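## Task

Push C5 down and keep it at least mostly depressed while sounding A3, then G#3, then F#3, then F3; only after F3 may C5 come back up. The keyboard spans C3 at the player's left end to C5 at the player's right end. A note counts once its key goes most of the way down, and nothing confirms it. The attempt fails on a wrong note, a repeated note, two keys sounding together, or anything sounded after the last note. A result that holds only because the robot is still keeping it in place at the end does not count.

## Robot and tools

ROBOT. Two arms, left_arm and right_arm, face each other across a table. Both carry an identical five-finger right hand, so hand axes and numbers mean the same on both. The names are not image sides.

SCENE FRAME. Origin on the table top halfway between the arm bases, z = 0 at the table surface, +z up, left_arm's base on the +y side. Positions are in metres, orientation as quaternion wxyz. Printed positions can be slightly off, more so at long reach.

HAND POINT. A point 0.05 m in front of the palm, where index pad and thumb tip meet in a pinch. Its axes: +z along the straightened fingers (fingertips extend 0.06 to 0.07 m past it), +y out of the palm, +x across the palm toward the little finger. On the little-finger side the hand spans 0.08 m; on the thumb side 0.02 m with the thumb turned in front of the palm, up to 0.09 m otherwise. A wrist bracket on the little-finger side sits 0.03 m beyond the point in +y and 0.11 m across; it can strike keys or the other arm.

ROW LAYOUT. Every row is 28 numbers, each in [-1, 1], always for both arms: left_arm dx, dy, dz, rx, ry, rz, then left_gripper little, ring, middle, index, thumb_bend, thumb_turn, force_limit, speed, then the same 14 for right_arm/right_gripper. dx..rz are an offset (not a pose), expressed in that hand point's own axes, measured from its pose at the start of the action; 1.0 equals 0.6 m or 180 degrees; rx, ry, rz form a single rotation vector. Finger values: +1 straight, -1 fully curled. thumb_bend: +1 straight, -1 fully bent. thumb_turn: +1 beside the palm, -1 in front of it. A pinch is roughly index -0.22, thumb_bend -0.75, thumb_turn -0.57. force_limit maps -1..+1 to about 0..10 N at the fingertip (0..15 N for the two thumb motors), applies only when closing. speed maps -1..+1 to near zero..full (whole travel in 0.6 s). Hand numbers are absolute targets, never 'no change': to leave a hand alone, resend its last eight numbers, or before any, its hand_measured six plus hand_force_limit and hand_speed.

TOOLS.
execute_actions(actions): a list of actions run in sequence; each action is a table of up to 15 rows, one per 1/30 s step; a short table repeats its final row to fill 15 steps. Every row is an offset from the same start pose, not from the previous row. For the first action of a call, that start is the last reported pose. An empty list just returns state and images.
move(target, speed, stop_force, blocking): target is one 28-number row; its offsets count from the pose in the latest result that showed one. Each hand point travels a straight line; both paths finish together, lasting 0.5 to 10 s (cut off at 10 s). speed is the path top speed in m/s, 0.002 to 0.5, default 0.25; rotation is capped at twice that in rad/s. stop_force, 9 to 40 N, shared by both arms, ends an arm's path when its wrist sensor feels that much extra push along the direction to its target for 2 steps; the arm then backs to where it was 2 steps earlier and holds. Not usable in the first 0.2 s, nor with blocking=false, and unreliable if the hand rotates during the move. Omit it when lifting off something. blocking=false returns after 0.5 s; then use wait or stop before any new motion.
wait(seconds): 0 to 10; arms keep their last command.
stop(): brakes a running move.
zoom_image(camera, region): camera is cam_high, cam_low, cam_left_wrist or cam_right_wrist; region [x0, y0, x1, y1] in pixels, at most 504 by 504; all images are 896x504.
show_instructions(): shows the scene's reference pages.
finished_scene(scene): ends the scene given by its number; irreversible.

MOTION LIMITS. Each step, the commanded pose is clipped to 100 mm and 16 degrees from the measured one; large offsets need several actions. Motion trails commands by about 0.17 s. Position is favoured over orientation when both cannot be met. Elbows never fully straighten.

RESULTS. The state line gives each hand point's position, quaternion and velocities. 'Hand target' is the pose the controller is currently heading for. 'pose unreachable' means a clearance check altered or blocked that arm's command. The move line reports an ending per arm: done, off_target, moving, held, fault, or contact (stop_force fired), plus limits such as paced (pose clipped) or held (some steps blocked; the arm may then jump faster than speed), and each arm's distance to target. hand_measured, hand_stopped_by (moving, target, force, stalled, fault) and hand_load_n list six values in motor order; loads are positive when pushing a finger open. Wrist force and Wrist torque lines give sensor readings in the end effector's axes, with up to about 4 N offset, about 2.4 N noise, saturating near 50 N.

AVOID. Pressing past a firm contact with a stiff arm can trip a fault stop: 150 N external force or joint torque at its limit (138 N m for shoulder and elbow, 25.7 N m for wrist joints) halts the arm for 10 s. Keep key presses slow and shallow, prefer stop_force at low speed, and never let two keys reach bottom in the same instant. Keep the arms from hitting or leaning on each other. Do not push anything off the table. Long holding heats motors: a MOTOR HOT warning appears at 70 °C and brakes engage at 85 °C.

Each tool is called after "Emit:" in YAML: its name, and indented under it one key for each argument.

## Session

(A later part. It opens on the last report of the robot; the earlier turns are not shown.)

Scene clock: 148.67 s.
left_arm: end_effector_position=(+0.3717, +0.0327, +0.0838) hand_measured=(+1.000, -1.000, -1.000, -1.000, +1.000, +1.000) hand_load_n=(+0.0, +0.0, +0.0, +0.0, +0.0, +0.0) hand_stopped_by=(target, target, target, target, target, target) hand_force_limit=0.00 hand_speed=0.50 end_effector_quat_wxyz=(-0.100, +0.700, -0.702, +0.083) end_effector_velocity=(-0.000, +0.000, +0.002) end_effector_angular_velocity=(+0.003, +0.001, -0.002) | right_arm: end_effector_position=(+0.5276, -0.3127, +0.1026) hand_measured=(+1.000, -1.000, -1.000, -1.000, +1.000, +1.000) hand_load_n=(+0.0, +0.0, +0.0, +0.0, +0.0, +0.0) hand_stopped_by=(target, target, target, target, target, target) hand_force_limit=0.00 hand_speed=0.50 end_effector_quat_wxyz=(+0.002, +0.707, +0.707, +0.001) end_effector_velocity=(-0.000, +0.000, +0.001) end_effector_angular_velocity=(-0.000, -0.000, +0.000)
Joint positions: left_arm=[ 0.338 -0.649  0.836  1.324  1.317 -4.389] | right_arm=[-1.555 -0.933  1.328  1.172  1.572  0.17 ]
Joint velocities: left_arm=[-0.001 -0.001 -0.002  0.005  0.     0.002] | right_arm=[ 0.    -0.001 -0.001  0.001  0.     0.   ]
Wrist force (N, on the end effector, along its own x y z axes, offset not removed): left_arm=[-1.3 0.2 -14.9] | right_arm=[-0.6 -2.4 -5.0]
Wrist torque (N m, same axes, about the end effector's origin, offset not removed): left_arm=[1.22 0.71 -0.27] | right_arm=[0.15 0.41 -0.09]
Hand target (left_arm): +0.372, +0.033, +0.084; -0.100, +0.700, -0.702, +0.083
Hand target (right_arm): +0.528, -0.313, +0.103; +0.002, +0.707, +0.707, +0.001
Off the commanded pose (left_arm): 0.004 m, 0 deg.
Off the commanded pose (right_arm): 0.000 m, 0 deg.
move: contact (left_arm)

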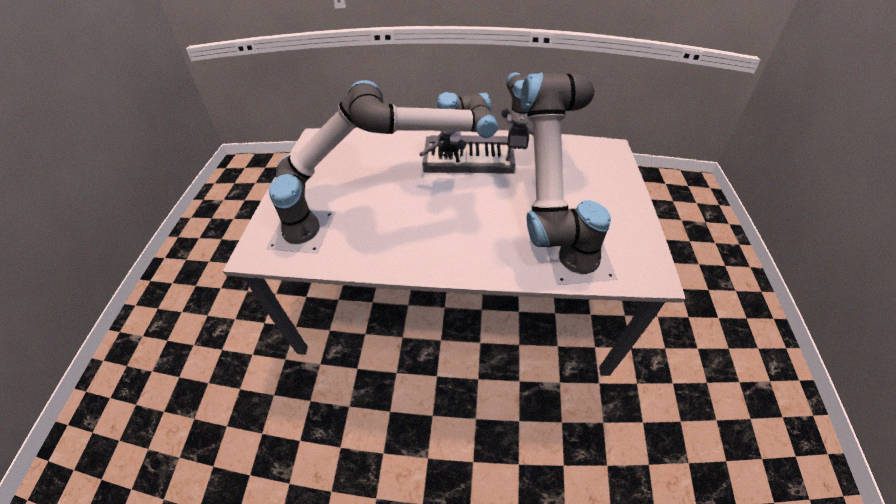

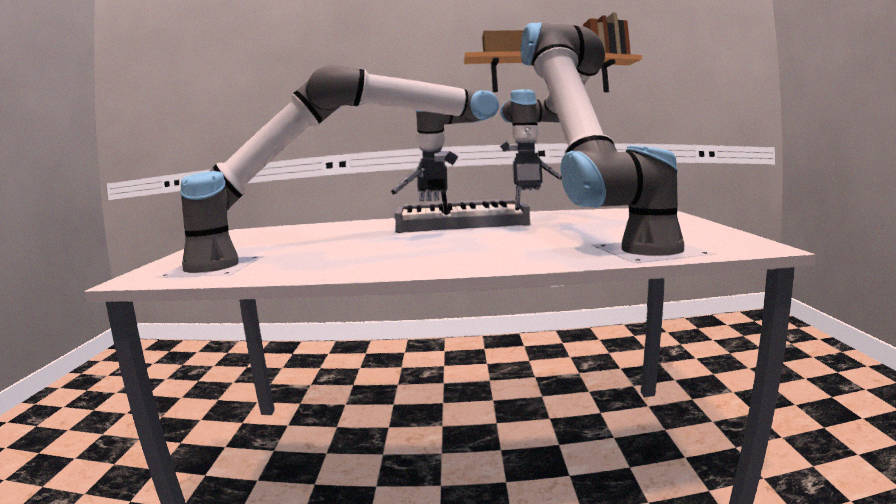

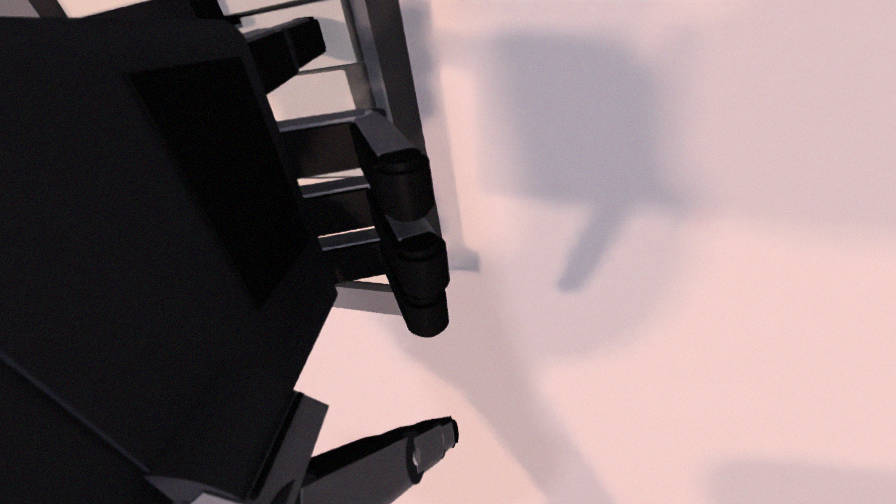

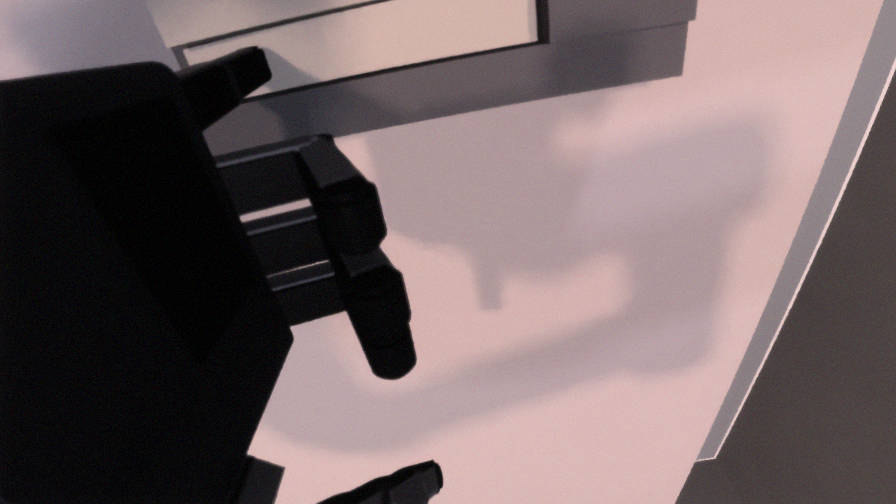

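Emit:
move:
  target: [-0.0012,-0.0125,-0.0467,0,0,0,1,-1,-1,-1,1,1,0,0.5, 0,0,0,0,0,0,1,-1,-1,-1,1,1,0,0.5]
  speed: 0.08

Emit:
move:
  target: [-0.0242,-0.0738,0.0202,0,0,0,1,-1,-1,-1,1,1,0,0.5, 0,0,0,0,0,0,1,-1,-1,-1,1,1,0,0.5]
  speed: 0.08

Emit:
zoom_image:
  camera: "cam_left_wrist"
  region: [240, 0, 440, 140]

Emit:
zoom_image:
  camera: "cam_low"
  region: [380, 170, 540, 245]

Scene clock: 159.83 s.
left_arm: end_effector_position=(+0.3718, +0.0328, +0.1126) hand_measured=(+1.000, -1.000, -1.000, -1.000, +1.000, +1.000) hand_load_n=(+0.0, +0.0, +0.0, +0.0, +0.0, +0.0) hand_stopped_by=(target, target, target, target, target, target) hand_force_limit=0.00 hand_speed=0.50 end_effector_quat_wxyz=(-0.100, +0.700, -0.702, +0.083) end_effector_velocity=(+0.001, +0.000, +0.002) end_effector_angular_velocity=(+0.001, +0.000, +0.000) | right_arm: end_effector_position=(+0.5276, -0.3127, +0.1026) hand_measured=(+1.000, -1.000, -1.000, -1.000, +1.000, +1.000) hand_load_n=(+0.0, +0.0, +0.0, +0.0, +0.0, +0.0) hand_stopped_by=(target, target, target, target, target, target) hand_force_limit=0.00 hand_speed=0.50 end_effector_quat_wxyz=(+0.002, +0.707, +0.707, +0.001) end_effector_velocity=(+0.000, +0.000, +0.000) end_effector_angular_velocity=(+0.000, +0.000, +0.001)
Joint positions: left_arm=[ 0.338 -0.663  0.789  1.386  1.317 -4.389] | right_arm=[-1.555 -0.933  1.328  1.172  1.572  0.17 ]
Joint velocities: left_arm=[ 0.001 -0.    -0.005  0.006  0.     0.001] | right_arm=[-0.     0.    -0.001  0.001 -0.    -0.001]
Wrist force (N, on the end effector, along its own x y z axes, offset not removed): left_arm=[0.1 0.4 0.4] | right_arm=[2.7 -0.3 -6.3]
Wrist torque (N m, same axes, about the end effector's origin, offset not removed): left_arm=[0.06 -0.10 -0.04] | right_arm=[0.64 -0.15 0.24]
Hand target (left_arm): +0.372, +0.033, +0.113; -0.100, +0.700, -0.702, +0.083
Hand target (right_arm): +0.528, -0.313, +0.103; +0.002, +0.707, +0.707, +0.001
Off the commanded pose (left_arm): 0.000 m, 0 deg.
Off the commanded pose (right_arm): 0.000 m, 0 deg.
move: done

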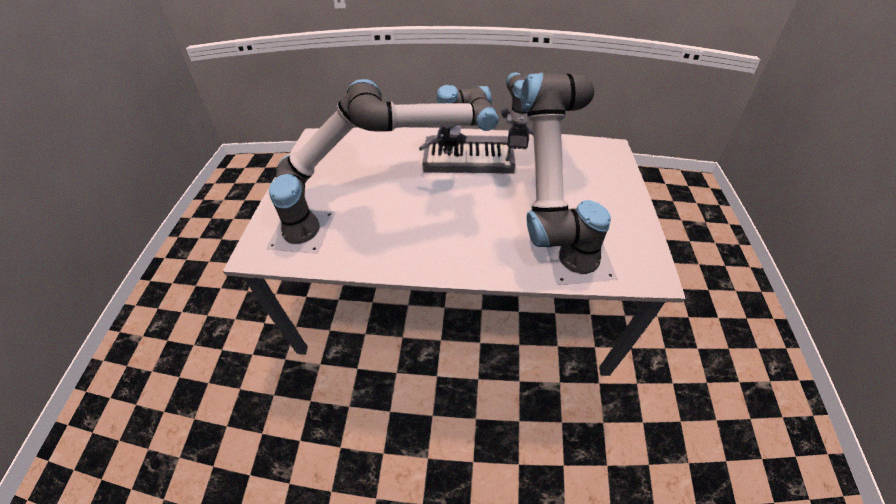

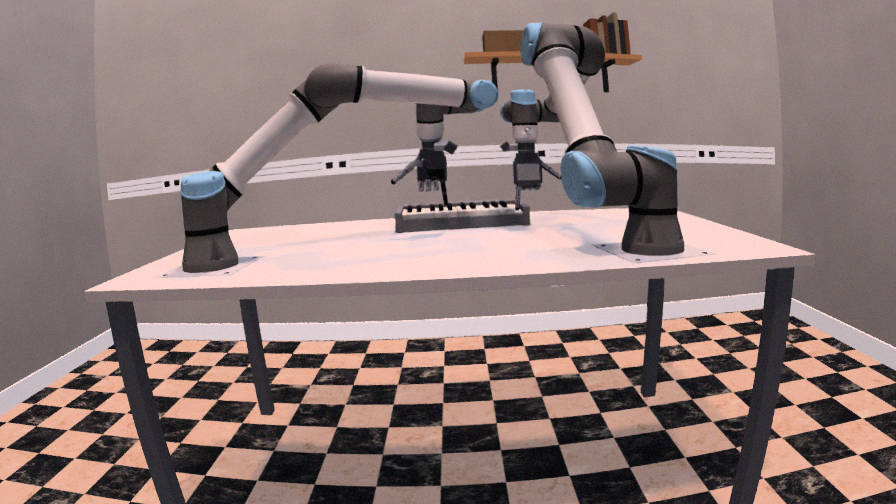

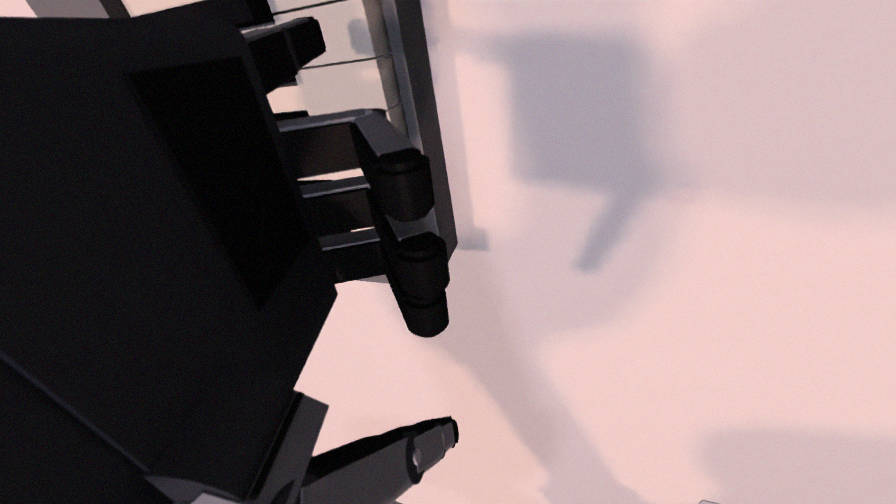

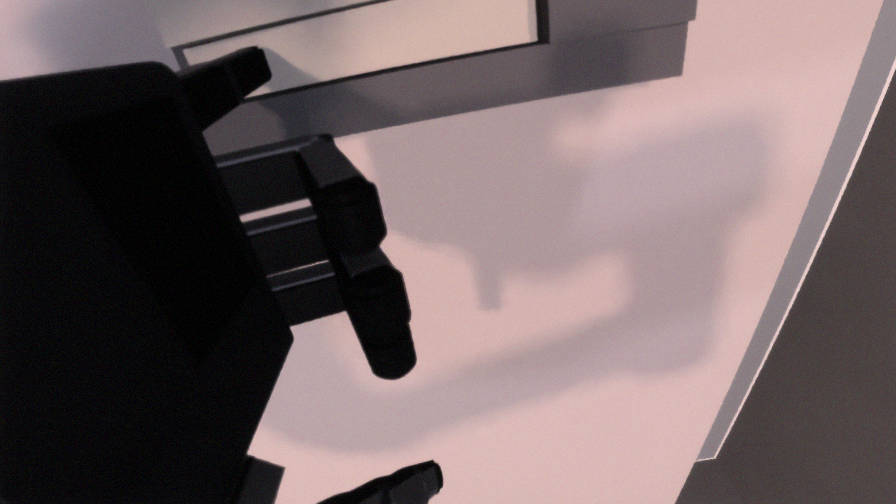

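Scene clock: 160.97 s.
left_arm: end_effector_position=(+0.4175, +0.0472, +0.1125) hand_measured=(+1.000, -1.000, -1.000, -1.000, +1.000, +1.000) hand_load_n=(+0.0, +0.0, +0.0, +0.0, +0.0, +0.0) hand_stopped_by=(target, target, target, target, target, target) hand_force_limit=0.00 hand_speed=0.50 end_effector_quat_wxyz=(-0.100, +0.700, -0.702, +0.083) end_effector_velocity=(+0.002, +0.001, -0.000) end_effector_angular_velocity=(+0.001, +0.001, +0.001) | right_arm: end_effector_position=(+0.5276, -0.3127, +0.1026) hand_measured=(+1.000, -1.000, -1.000, -1.000, +1.000, +1.000) hand_load_n=(+0.0, +0.0, +0.0, +0.0, +0.0, +0.0) hand_stopped_by=(target, target, target, target, target, target) hand_force_limit=0.00 hand_speed=0.50 end_effector_quat_wxyz=(+0.002, +0.707, +0.707, +0.001) end_effector_velocity=(+0.000, +0.000, -0.000) end_effector_angular_velocity=(+0.000, +0.000, +0.000)
Joint positions: left_arm=[ 0.414 -0.622  0.708  1.407  1.322 -4.311] | right_arm=[-1.555 -0.933  1.328  1.172  1.572  0.17 ]
Joint velocities: left_arm=[ 0.004  0.004 -0.007  0.003  0.001  0.004] | right_arm=[-0.  0.  0. -0. -0. -0.]
Wrist force (N, on the end effector, along its own x y z axes, offset not removed): left_arm=[-1.0 2.3 -0.9] | right_arm=[0.1 0.2 -7.0]
Wrist torque (N m, same axes, about the end effector's origin, offset not removed): left_arm=[0.49 0.12 -0.14] | right_arm=[0.65 0.62 0.09]
Hand target (left_arm): +0.418, +0.047, +0.112; -0.100, +0.700, -0.702, +0.083
Hand target (right_arm): +0.528, -0.313, +0.103; +0.002, +0.707, +0.707, +0.001
Off the commanded pose (left_arm): 0.000 m, 0 deg.
Off the commanded pose (right_arm): 0.000 m, 0 deg.
move: done

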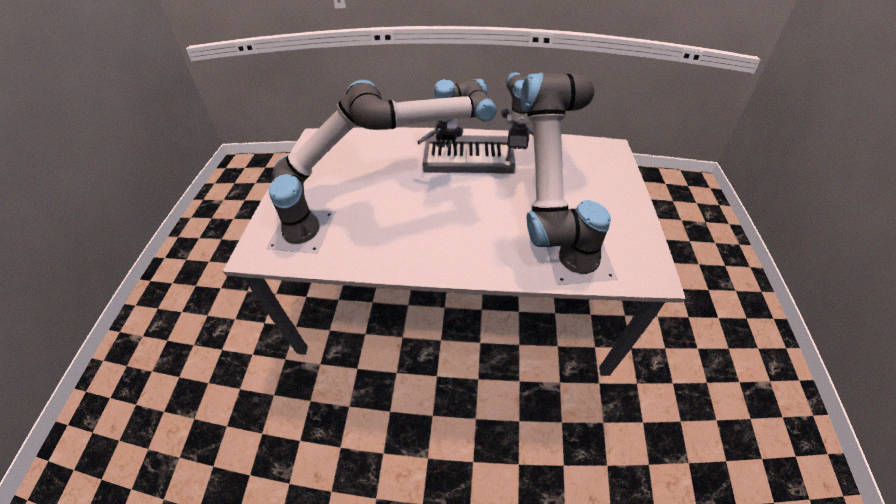

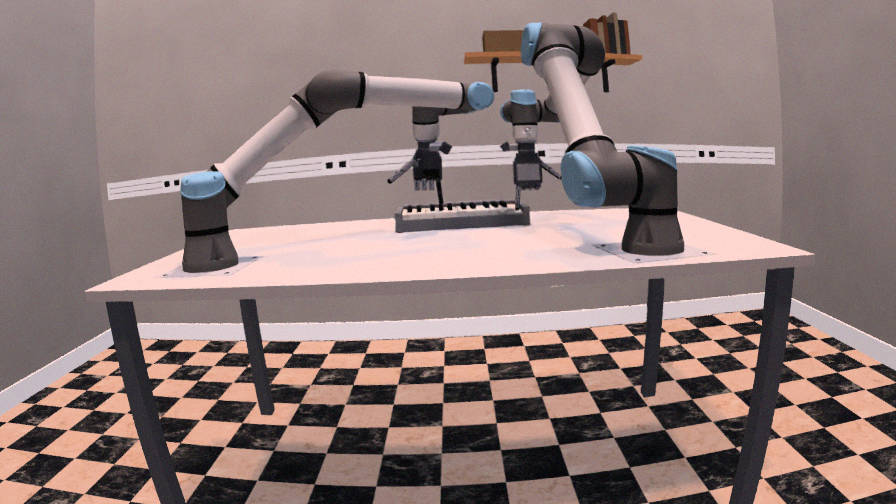

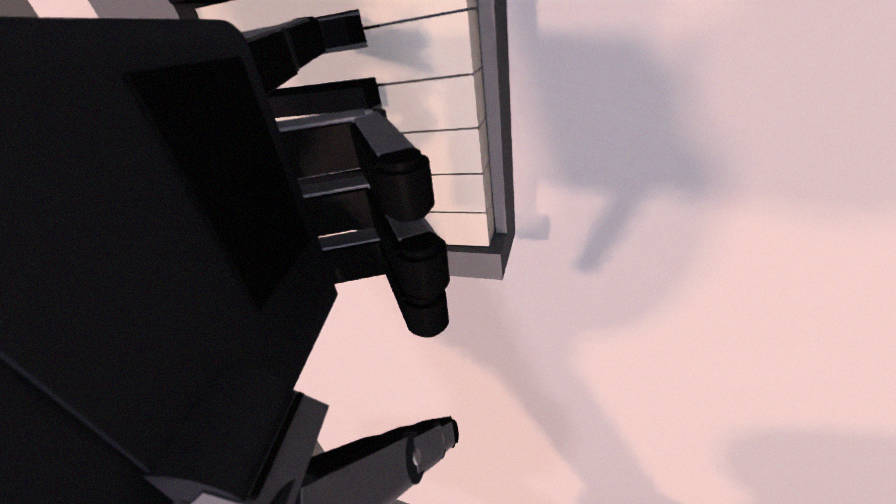

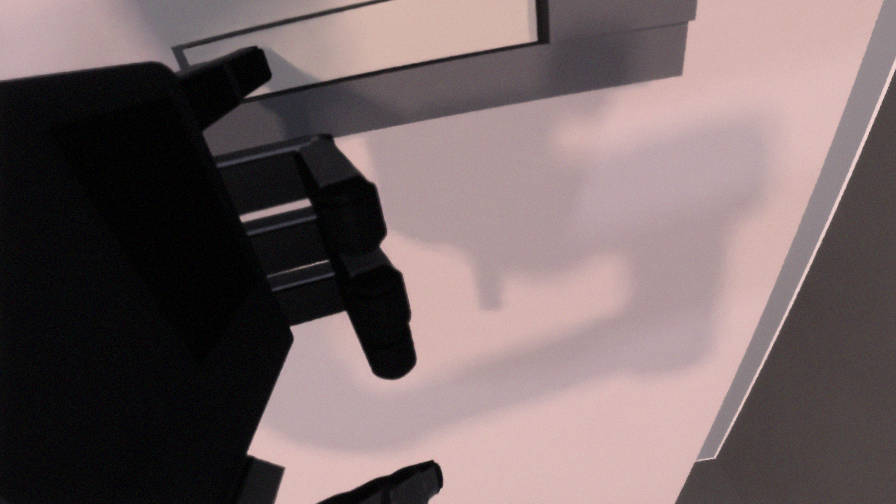

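Region (240, 0, 440, 140) of cam_left_wrist's 896x504 image, scaled by 2.520, with more detail than that image has; it fills the top 353 rows of this view, and the rest is white.

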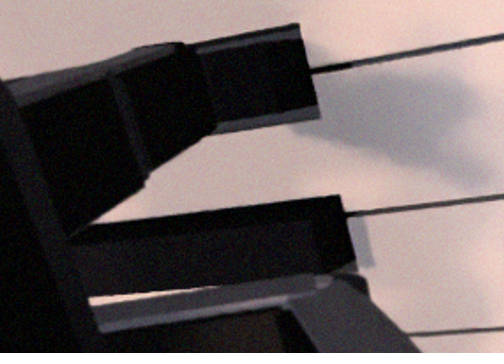

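Region (380, 170, 540, 245) of cam_low's 896x504 image, scaled by 3.150, with more detail than that image has; it fills the top 236 rows of this view, and the rest is white.

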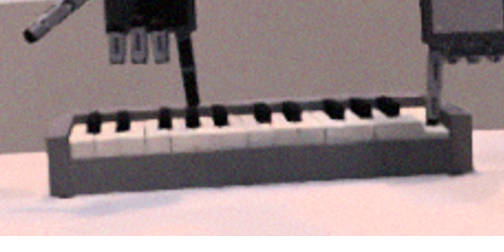

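Emit:
execute_actions:
  actions: []

Scene clock: 176.93 s.
left_arm: end_effector_position=(+0.4178, +0.0473, +0.1125) hand_measured=(+1.000, -1.000, -1.000, -1.000, +1.000, +1.000) hand_load_n=(+0.0, +0.0, +0.0, +0.0, +0.0, +0.0) hand_stopped_by=(target, target, target, target, target, target) hand_force_limit=0.00 hand_speed=0.50 end_effector_quat_wxyz=(-0.100, +0.700, -0.702, +0.083) end_effector_velocity=(+0.000, +0.000, +0.000) end_effector_angular_velocity=(-0.001, -0.000, +0.001) | right_arm: end_effector_position=(+0.5276, -0.3127, +0.1026) hand_measured=(+1.000, -1.000, -1.000, -1.000, +1.000, +1.000) hand_load_n=(+0.0, +0.0, +0.0, +0.0, +0.0, +0.0) hand_stopped_by=(target, target, target, target, target, target) hand_force_limit=0.00 hand_speed=0.50 end_effector_quat_wxyz=(+0.002, +0.707, +0.707, +0.001) end_effector_velocity=(+0.000, +0.000, +0.000) end_effector_angular_velocity=(+0.001, -0.000, -0.000)
Joint positions: left_arm=[ 0.415 -0.622  0.707  1.407  1.322 -4.31 ] | right_arm=[-1.555 -0.933  1.328  1.172  1.572  0.17 ]
Joint velocities: left_arm=[ 0.    -0.001  0.    -0.     0.    -0.   ] | right_arm=[-0.     0.    -0.    -0.    -0.001  0.   ]
Wrist force (N, on the end effector, along its own x y z axes, offset not removed): left_arm=[-0.5 2.1 -0.8] | right_arm=[-0.2 -5.1 -6.1]
Wrist torque (N m, same axes, about the end effector's origin, offset not removed): left_arm=[0.44 0.10 -0.07] | right_arm=[-0.10 0.64 -0.20]
Hand target (left_arm): +0.418, +0.047, +0.112; -0.100, +0.700, -0.702, +0.083
Hand target (right_arm): +0.528, -0.313, +0.103; +0.002, +0.707, +0.707, +0.001
Off the commanded pose (left_arm): 0.000 m, 0 deg.
Off the commanded pose (right_arm): 0.000 m, 0 deg.

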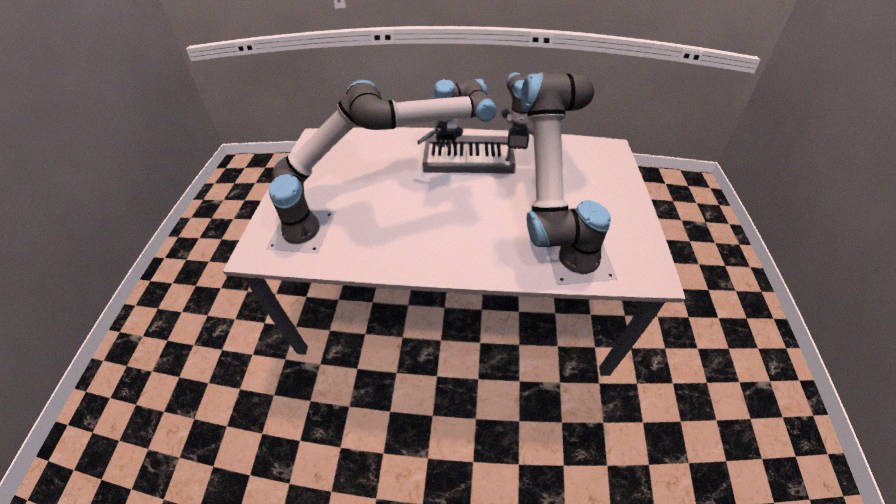

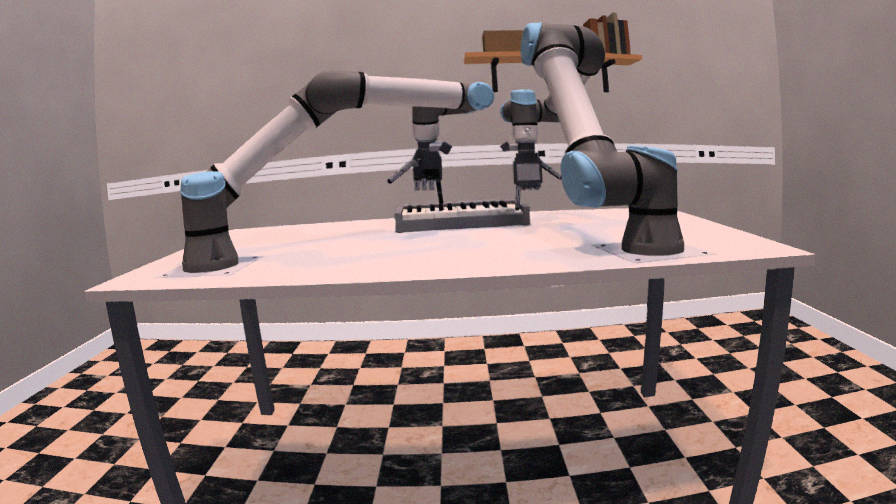

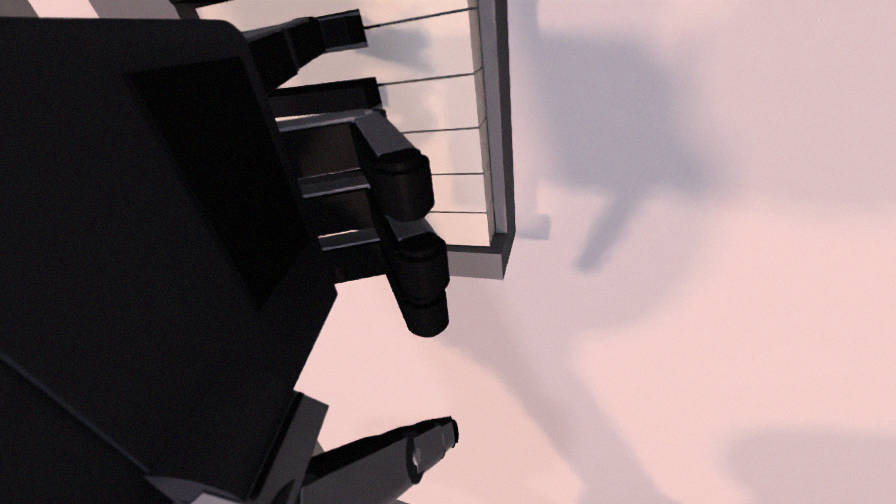

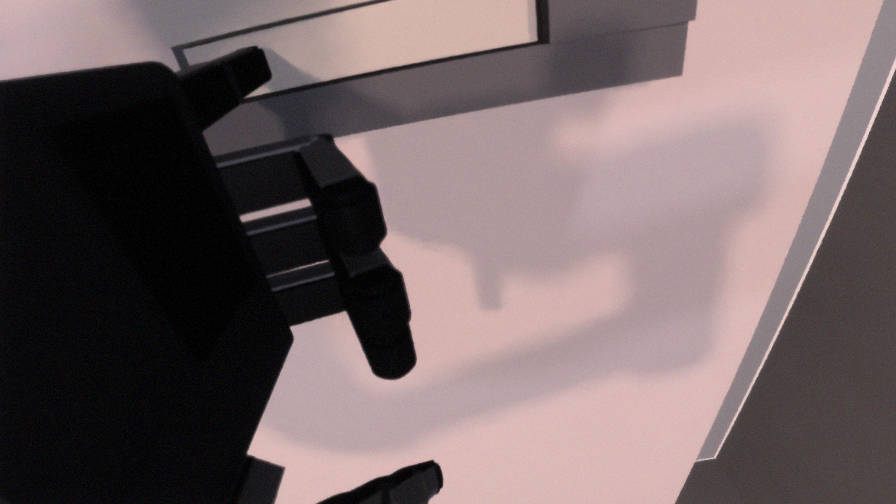

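Emit:
zoom_image:
  camera: "cam_left_wrist"
  region: [240, 0, 540, 280]

Emit:
zoom_image:
  camera: "cam_low"
  region: [380, 170, 540, 245]

Region (240, 0, 540, 280) of cam_left_wrist's 896x504 image, scaled by 1.680, with more detail than that image has; it fills the top 470 rows of this view, and the rest is white.

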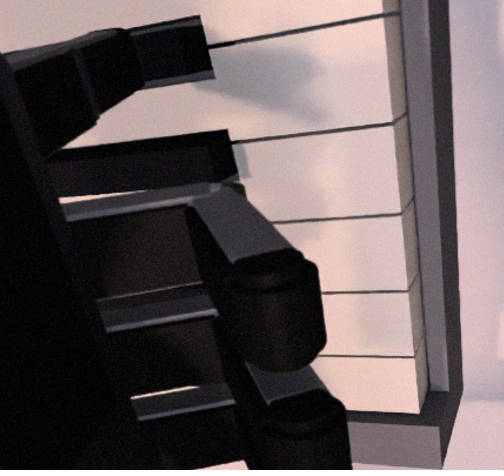

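Region (380, 170, 540, 245) of cam_low's 896x504 image, scaled by 3.150, with more detail than that image has; it fills the top 236 rows of this view, and the rest is white.

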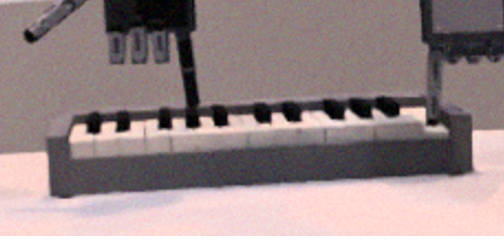

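Aligned over G#3. Press.

Emit:
move:
  target: [0.0007,0.0073,0.0274,0,0,0,1,-1,-1,-1,1,1,0,0.5,0,0,0,0,0,0,1,-1,-1,-1,1,1,0,0.5]
  speed: 0.005
  stop_force: 9

Emit:
zoom_image:
  camera: "cam_low"
  region: [380, 170, 540, 245]

Scene clock: 192.83 s.
left_arm: end_effector_position=(+0.4177, +0.0473, +0.0990) hand_measured=(+1.000, -1.000, -1.000, -1.000, +1.000, +1.000) hand_load_n=(+0.0, +0.0, +0.0, +0.0, +0.0, +0.0) hand_stopped_by=(target, target, target, target, target, target) hand_force_limit=0.00 hand_speed=0.50 end_effector_quat_wxyz=(-0.100, +0.700, -0.702, +0.083) end_effector_velocity=(-0.001, -0.000, +0.002) end_effector_angular_velocity=(+0.001, +0.000, -0.003) | right_arm: end_effector_position=(+0.5276, -0.3127, +0.1026) hand_measured=(+1.000, -1.000, -1.000, -1.000, +1.000, +1.000) hand_load_n=(+0.0, +0.0, +0.0, +0.0, +0.0, +0.0) hand_stopped_by=(target, target, target, target, target, target) hand_force_limit=0.00 hand_speed=0.50 end_effector_quat_wxyz=(+0.002, +0.707, +0.707, +0.001) end_effector_velocity=(-0.001, -0.000, -0.000) end_effector_angular_velocity=(-0.002, +0.002, -0.000)
Joint positions: left_arm=[ 0.415 -0.617  0.733  1.377  1.322 -4.31 ] | right_arm=[-1.555 -0.933  1.328  1.172  1.572  0.17 ]
Joint velocities: left_arm=[-0.001 -0.001 -0.004  0.005 -0.     0.001] | right_arm=[0.001 0.    0.001 0.001 0.001 0.001]
Wrist force (N, on the end effector, along its own x y z axes, offset not removed): left_arm=[-2.4 0.7 -17.6] | right_arm=[-1.5 1.2 -4.9]
Wrist torque (N m, same axes, about the end effector's origin, offset not removed): left_arm=[1.28 1.41 -0.21] | right_arm=[0.54 0.67 -0.08]
Hand target (left_arm): +0.418, +0.047, +0.099; -0.100, +0.700, -0.702, +0.083
Hand target (right_arm): +0.528, -0.313, +0.103; +0.002, +0.707, +0.707, +0.001
Off the commanded pose (left_arm): 0.004 m, 0 deg.
Off the commanded pose (right_arm): 0.000 m, 0 deg.
move: contact (left_arm)

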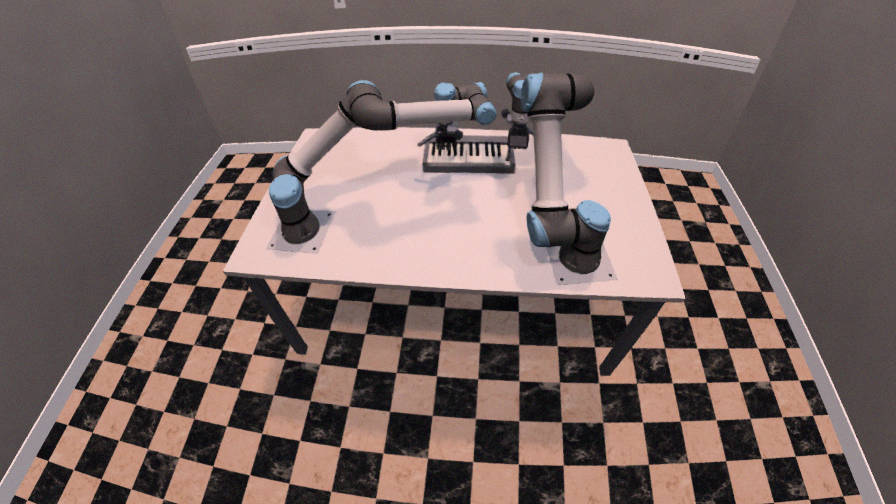

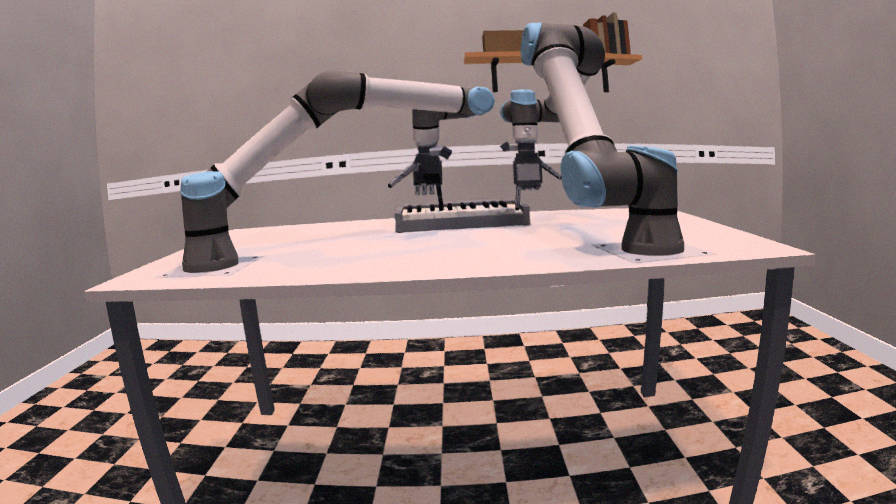

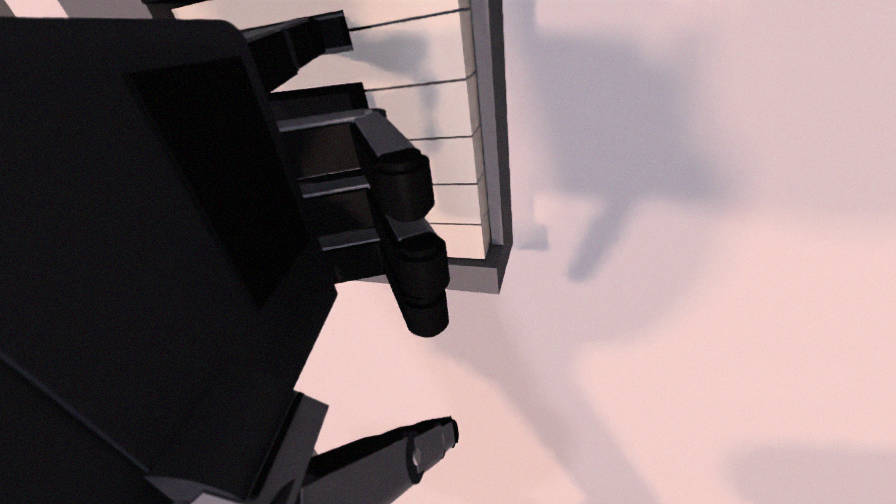

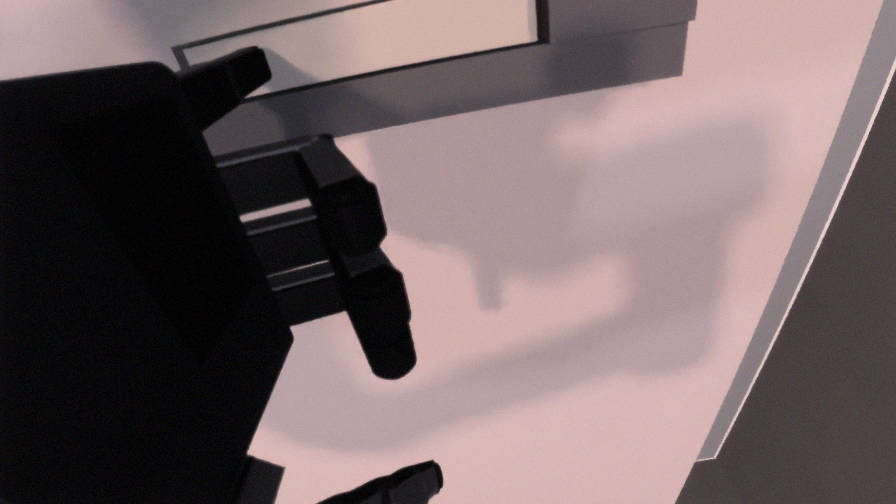

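Region (380, 170, 540, 245) of cam_low's 896x504 image, scaled by 3.150, with more detail than that image has; it fills the top 236 rows of this view, and the rest is white.

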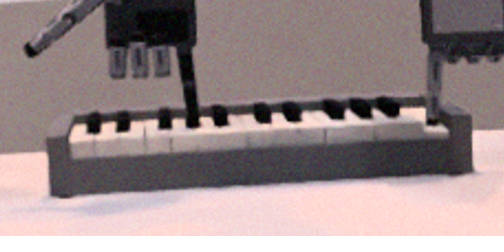

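Emit:
move:
  target: [-0.0005,-0.0051,-0.0193,0,0,0,1,-1,-1,-1,1,1,0,0.5,0,0,0,0,0,0,1,-1,-1,-1,1,1,0,0.5]
  speed: 0.05

Emit:
move:
  target: [-0.0442,0.0032,0.0002,0,0,0,1,-1,-1,-1,1,1,0,0.5,0,0,0,0,0,0,1,-1,-1,-1,1,1,0,0.5]
  speed: 0.08

Emit:
zoom_image:
  camera: "cam_left_wrist"
  region: [240, 0, 440, 140]

Emit:
zoom_image:
  camera: "cam_low"
  region: [380, 170, 540, 245]

Scene clock: 204.33 s.
left_arm: end_effector_position=(+0.4177, +0.0473, +0.1106) hand_measured=(+1.000, -1.000, -1.000, -1.000, +1.000, +1.000) hand_load_n=(+0.0, +0.0, +0.0, +0.0, +0.0, +0.0) hand_stopped_by=(target, target, target, target, target, target) hand_force_limit=0.00 hand_speed=0.50 end_effector_quat_wxyz=(-0.100, +0.700, -0.702, +0.083) end_effector_velocity=(+0.000, +0.000, +0.002) end_effector_angular_velocity=(+0.002, +0.001, -0.000) | right_arm: end_effector_position=(+0.5276, -0.3127, +0.1026) hand_measured=(+1.000, -1.000, -1.000, -1.000, +1.000, +1.000) hand_load_n=(+0.0, +0.0, +0.0, +0.0, +0.0, +0.0) hand_stopped_by=(target, target, target, target, target, target) hand_force_limit=0.00 hand_speed=0.50 end_effector_quat_wxyz=(+0.002, +0.707, +0.707, +0.001) end_effector_velocity=(-0.000, +0.000, -0.000) end_effector_angular_velocity=(+0.000, +0.001, +0.000)
Joint positions: left_arm=[ 0.415 -0.621  0.711  1.403  1.322 -4.31 ] | right_arm=[-1.555 -0.933  1.328  1.172  1.572  0.17 ]
Joint velocities: left_arm=[ 0.001  0.001 -0.006  0.007  0.     0.001] | right_arm=[ 0.     0.     0.     0.001 -0.001  0.   ]
Wrist force (N, on the end effector, along its own x y z axes, offset not removed): left_arm=[-1.2 1.6 0.7] | right_arm=[-0.4 -3.3 -7.2]
Wrist torque (N m, same axes, about the end effector's origin, offset not removed): left_arm=[0.25 0.10 -0.08] | right_arm=[0.16 0.46 0.01]
Hand target (left_arm): +0.418, +0.047, +0.111; -0.100, +0.700, -0.702, +0.083
Hand target (right_arm): +0.528, -0.313, +0.103; +0.002, +0.707, +0.707, +0.001
Off the commanded pose (left_arm): 0.000 m, 0 deg.
Off the commanded pose (right_arm): 0.000 m, 0 deg.
move: done

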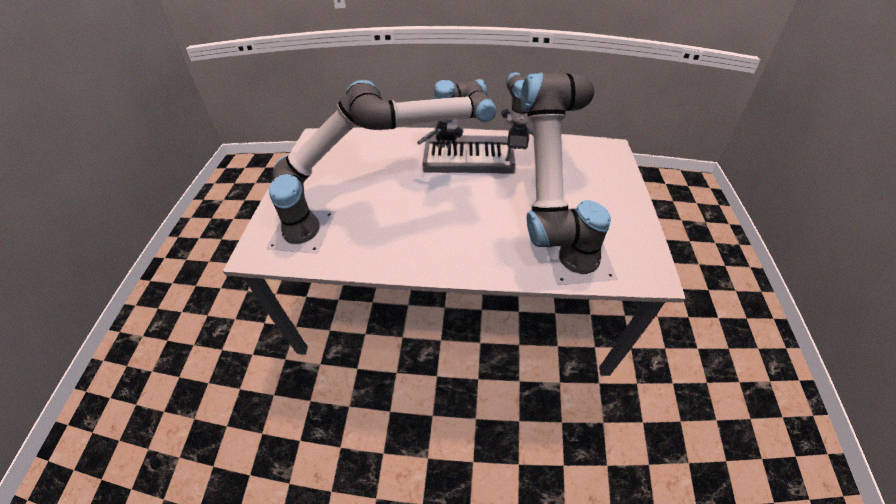

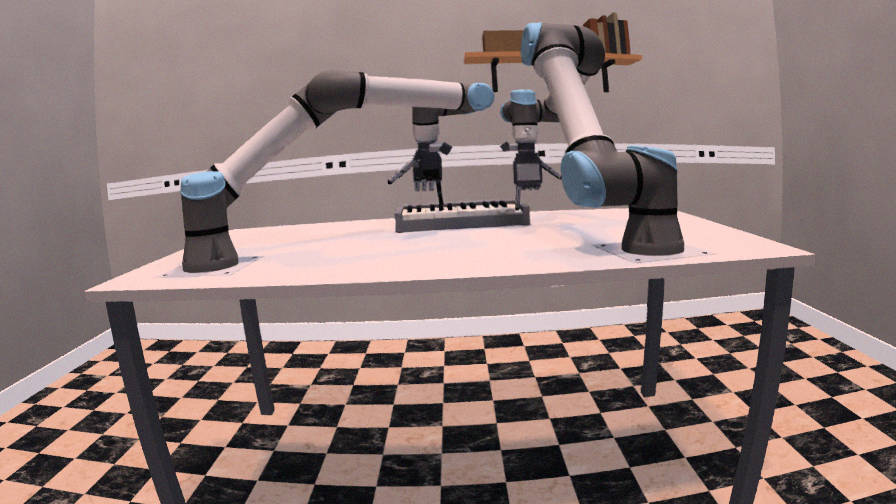

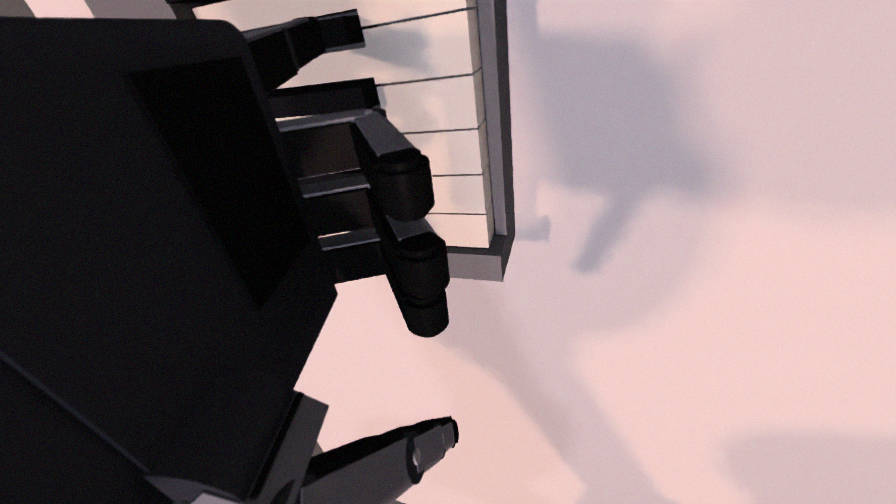

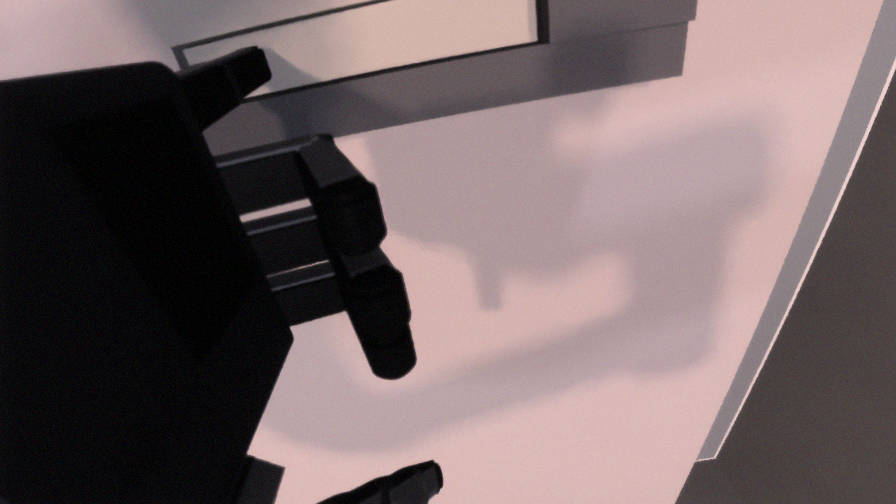

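Scene clock: 205.23 s.
left_arm: end_effector_position=(+0.4160, +0.0735, +0.1106) hand_measured=(+1.000, -1.000, -1.000, -1.000, +1.000, +1.000) hand_load_n=(+0.0, +0.0, +0.0, +0.0, +0.0, +0.0) hand_stopped_by=(target, target, target, target, target, target) hand_force_limit=0.00 hand_speed=0.50 end_effector_quat_wxyz=(-0.100, +0.700, -0.702, +0.083) end_effector_velocity=(+0.000, +0.003, -0.000) end_effector_angular_velocity=(-0.001, -0.001, +0.000) | right_arm: end_effector_position=(+0.5276, -0.3127, +0.1026) hand_measured=(+1.000, -1.000, -1.000, -1.000, +1.000, +1.000) hand_load_n=(+0.0, +0.0, +0.0, +0.0, +0.0, +0.0) hand_stopped_by=(target, target, target, target, target, target) hand_force_limit=0.00 hand_speed=0.50 end_effector_quat_wxyz=(+0.002, +0.707, +0.707, +0.001) end_effector_velocity=(-0.001, +0.000, -0.000) end_effector_angular_velocity=(+0.001, +0.002, +0.001)
Joint positions: left_arm=[ 0.428 -0.698  0.852  1.335  1.324 -4.296] | right_arm=[-1.555 -0.933  1.328  1.172  1.572  0.17 ]
Joint velocities: left_arm=[ 0.002 -0.009  0.017 -0.01   0.     0.003] | right_arm=[ 0.     0.     0.001  0.001 -0.001 -0.001]
Wrist force (N, on the end effector, along its own x y z axes, offset not removed): left_arm=[-1.4 1.1 0.0] | right_arm=[-3.9 1.5 -8.0]
Wrist torque (N m, same axes, about the end effector's origin, offset not removed): left_arm=[0.15 0.18 -0.21] | right_arm=[0.76 1.07 -0.05]
Hand target (left_arm): +0.416, +0.074, +0.111; -0.100, +0.700, -0.702, +0.083
Hand target (right_arm): +0.528, -0.313, +0.103; +0.002, +0.707, +0.707, +0.001
Off the commanded pose (left_arm): 0.000 m, 0 deg.
Off the commanded pose (right_arm): 0.000 m, 0 deg.
move: done

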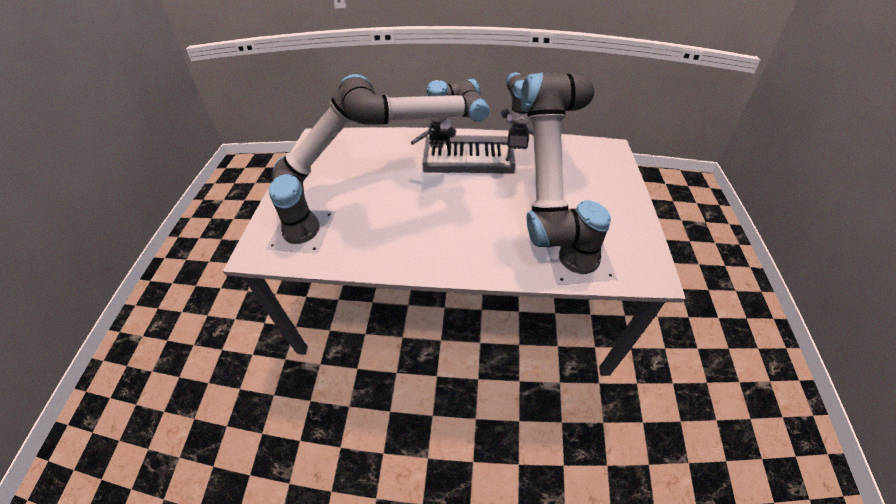

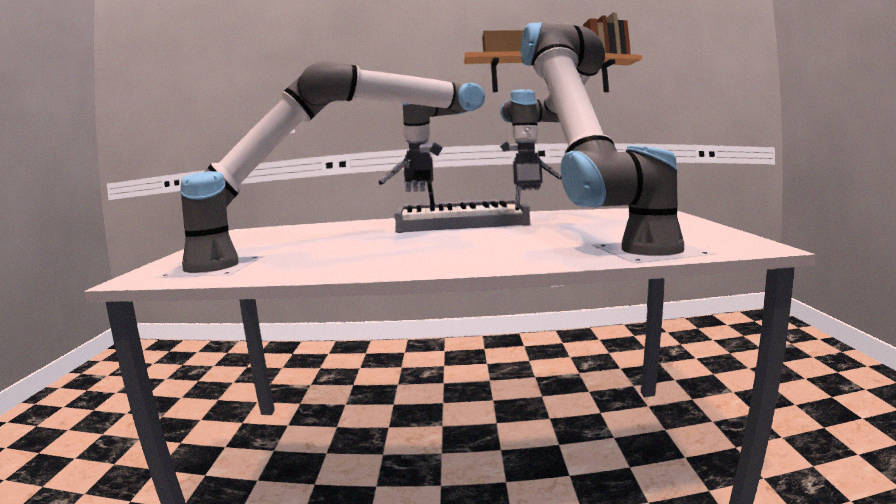

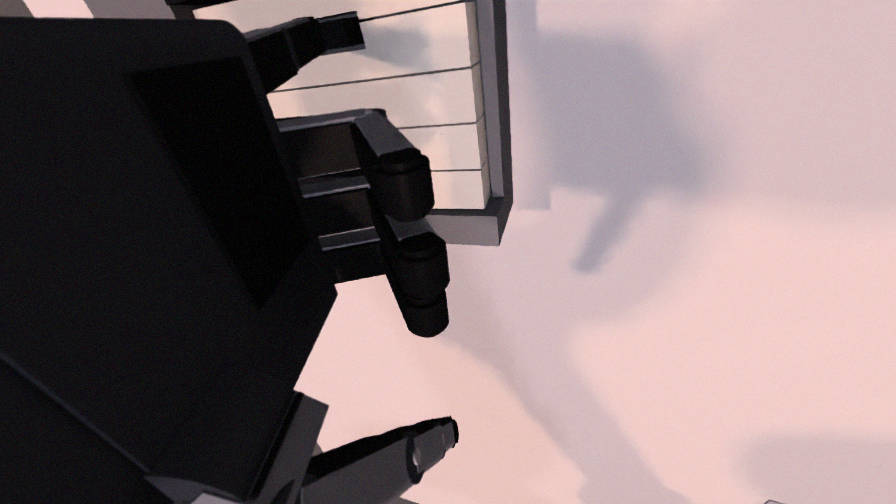

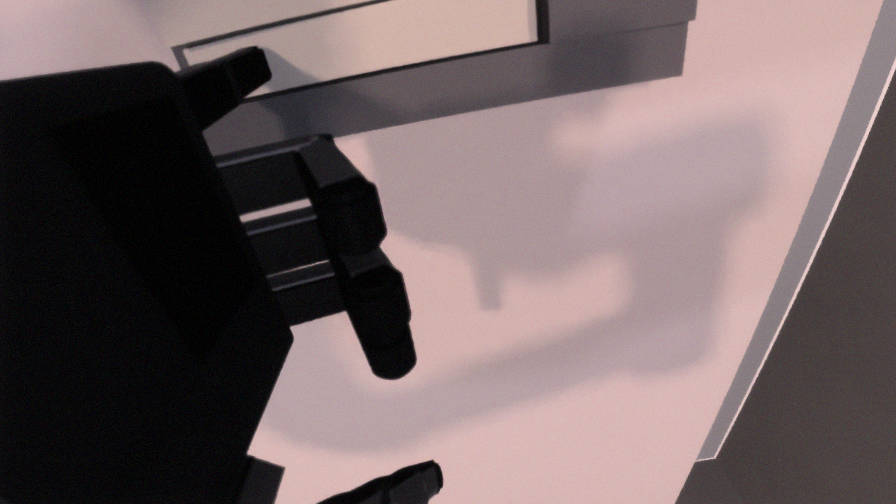

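Region (240, 0, 440, 140) of cam_left_wrist's 896x504 image, scaled by 2.520, with more detail than that image has; it fills the top 353 rows of this view, and the rest is white.

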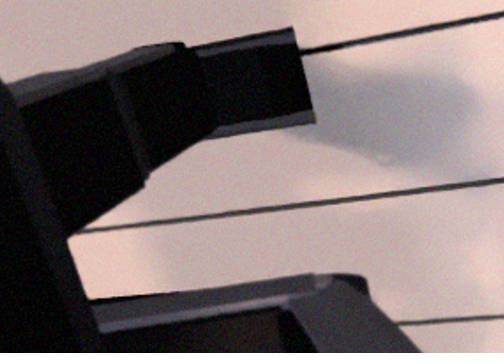

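Region (380, 170, 540, 245) of cam_low's 896x504 image, scaled by 3.150, with more detail than that image has; it fills the top 236 rows of this view, and the rest is white.

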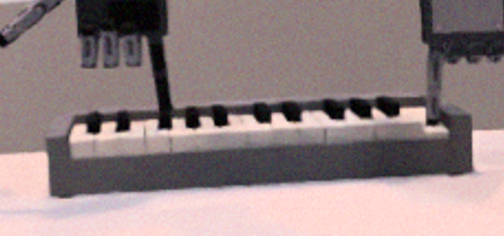

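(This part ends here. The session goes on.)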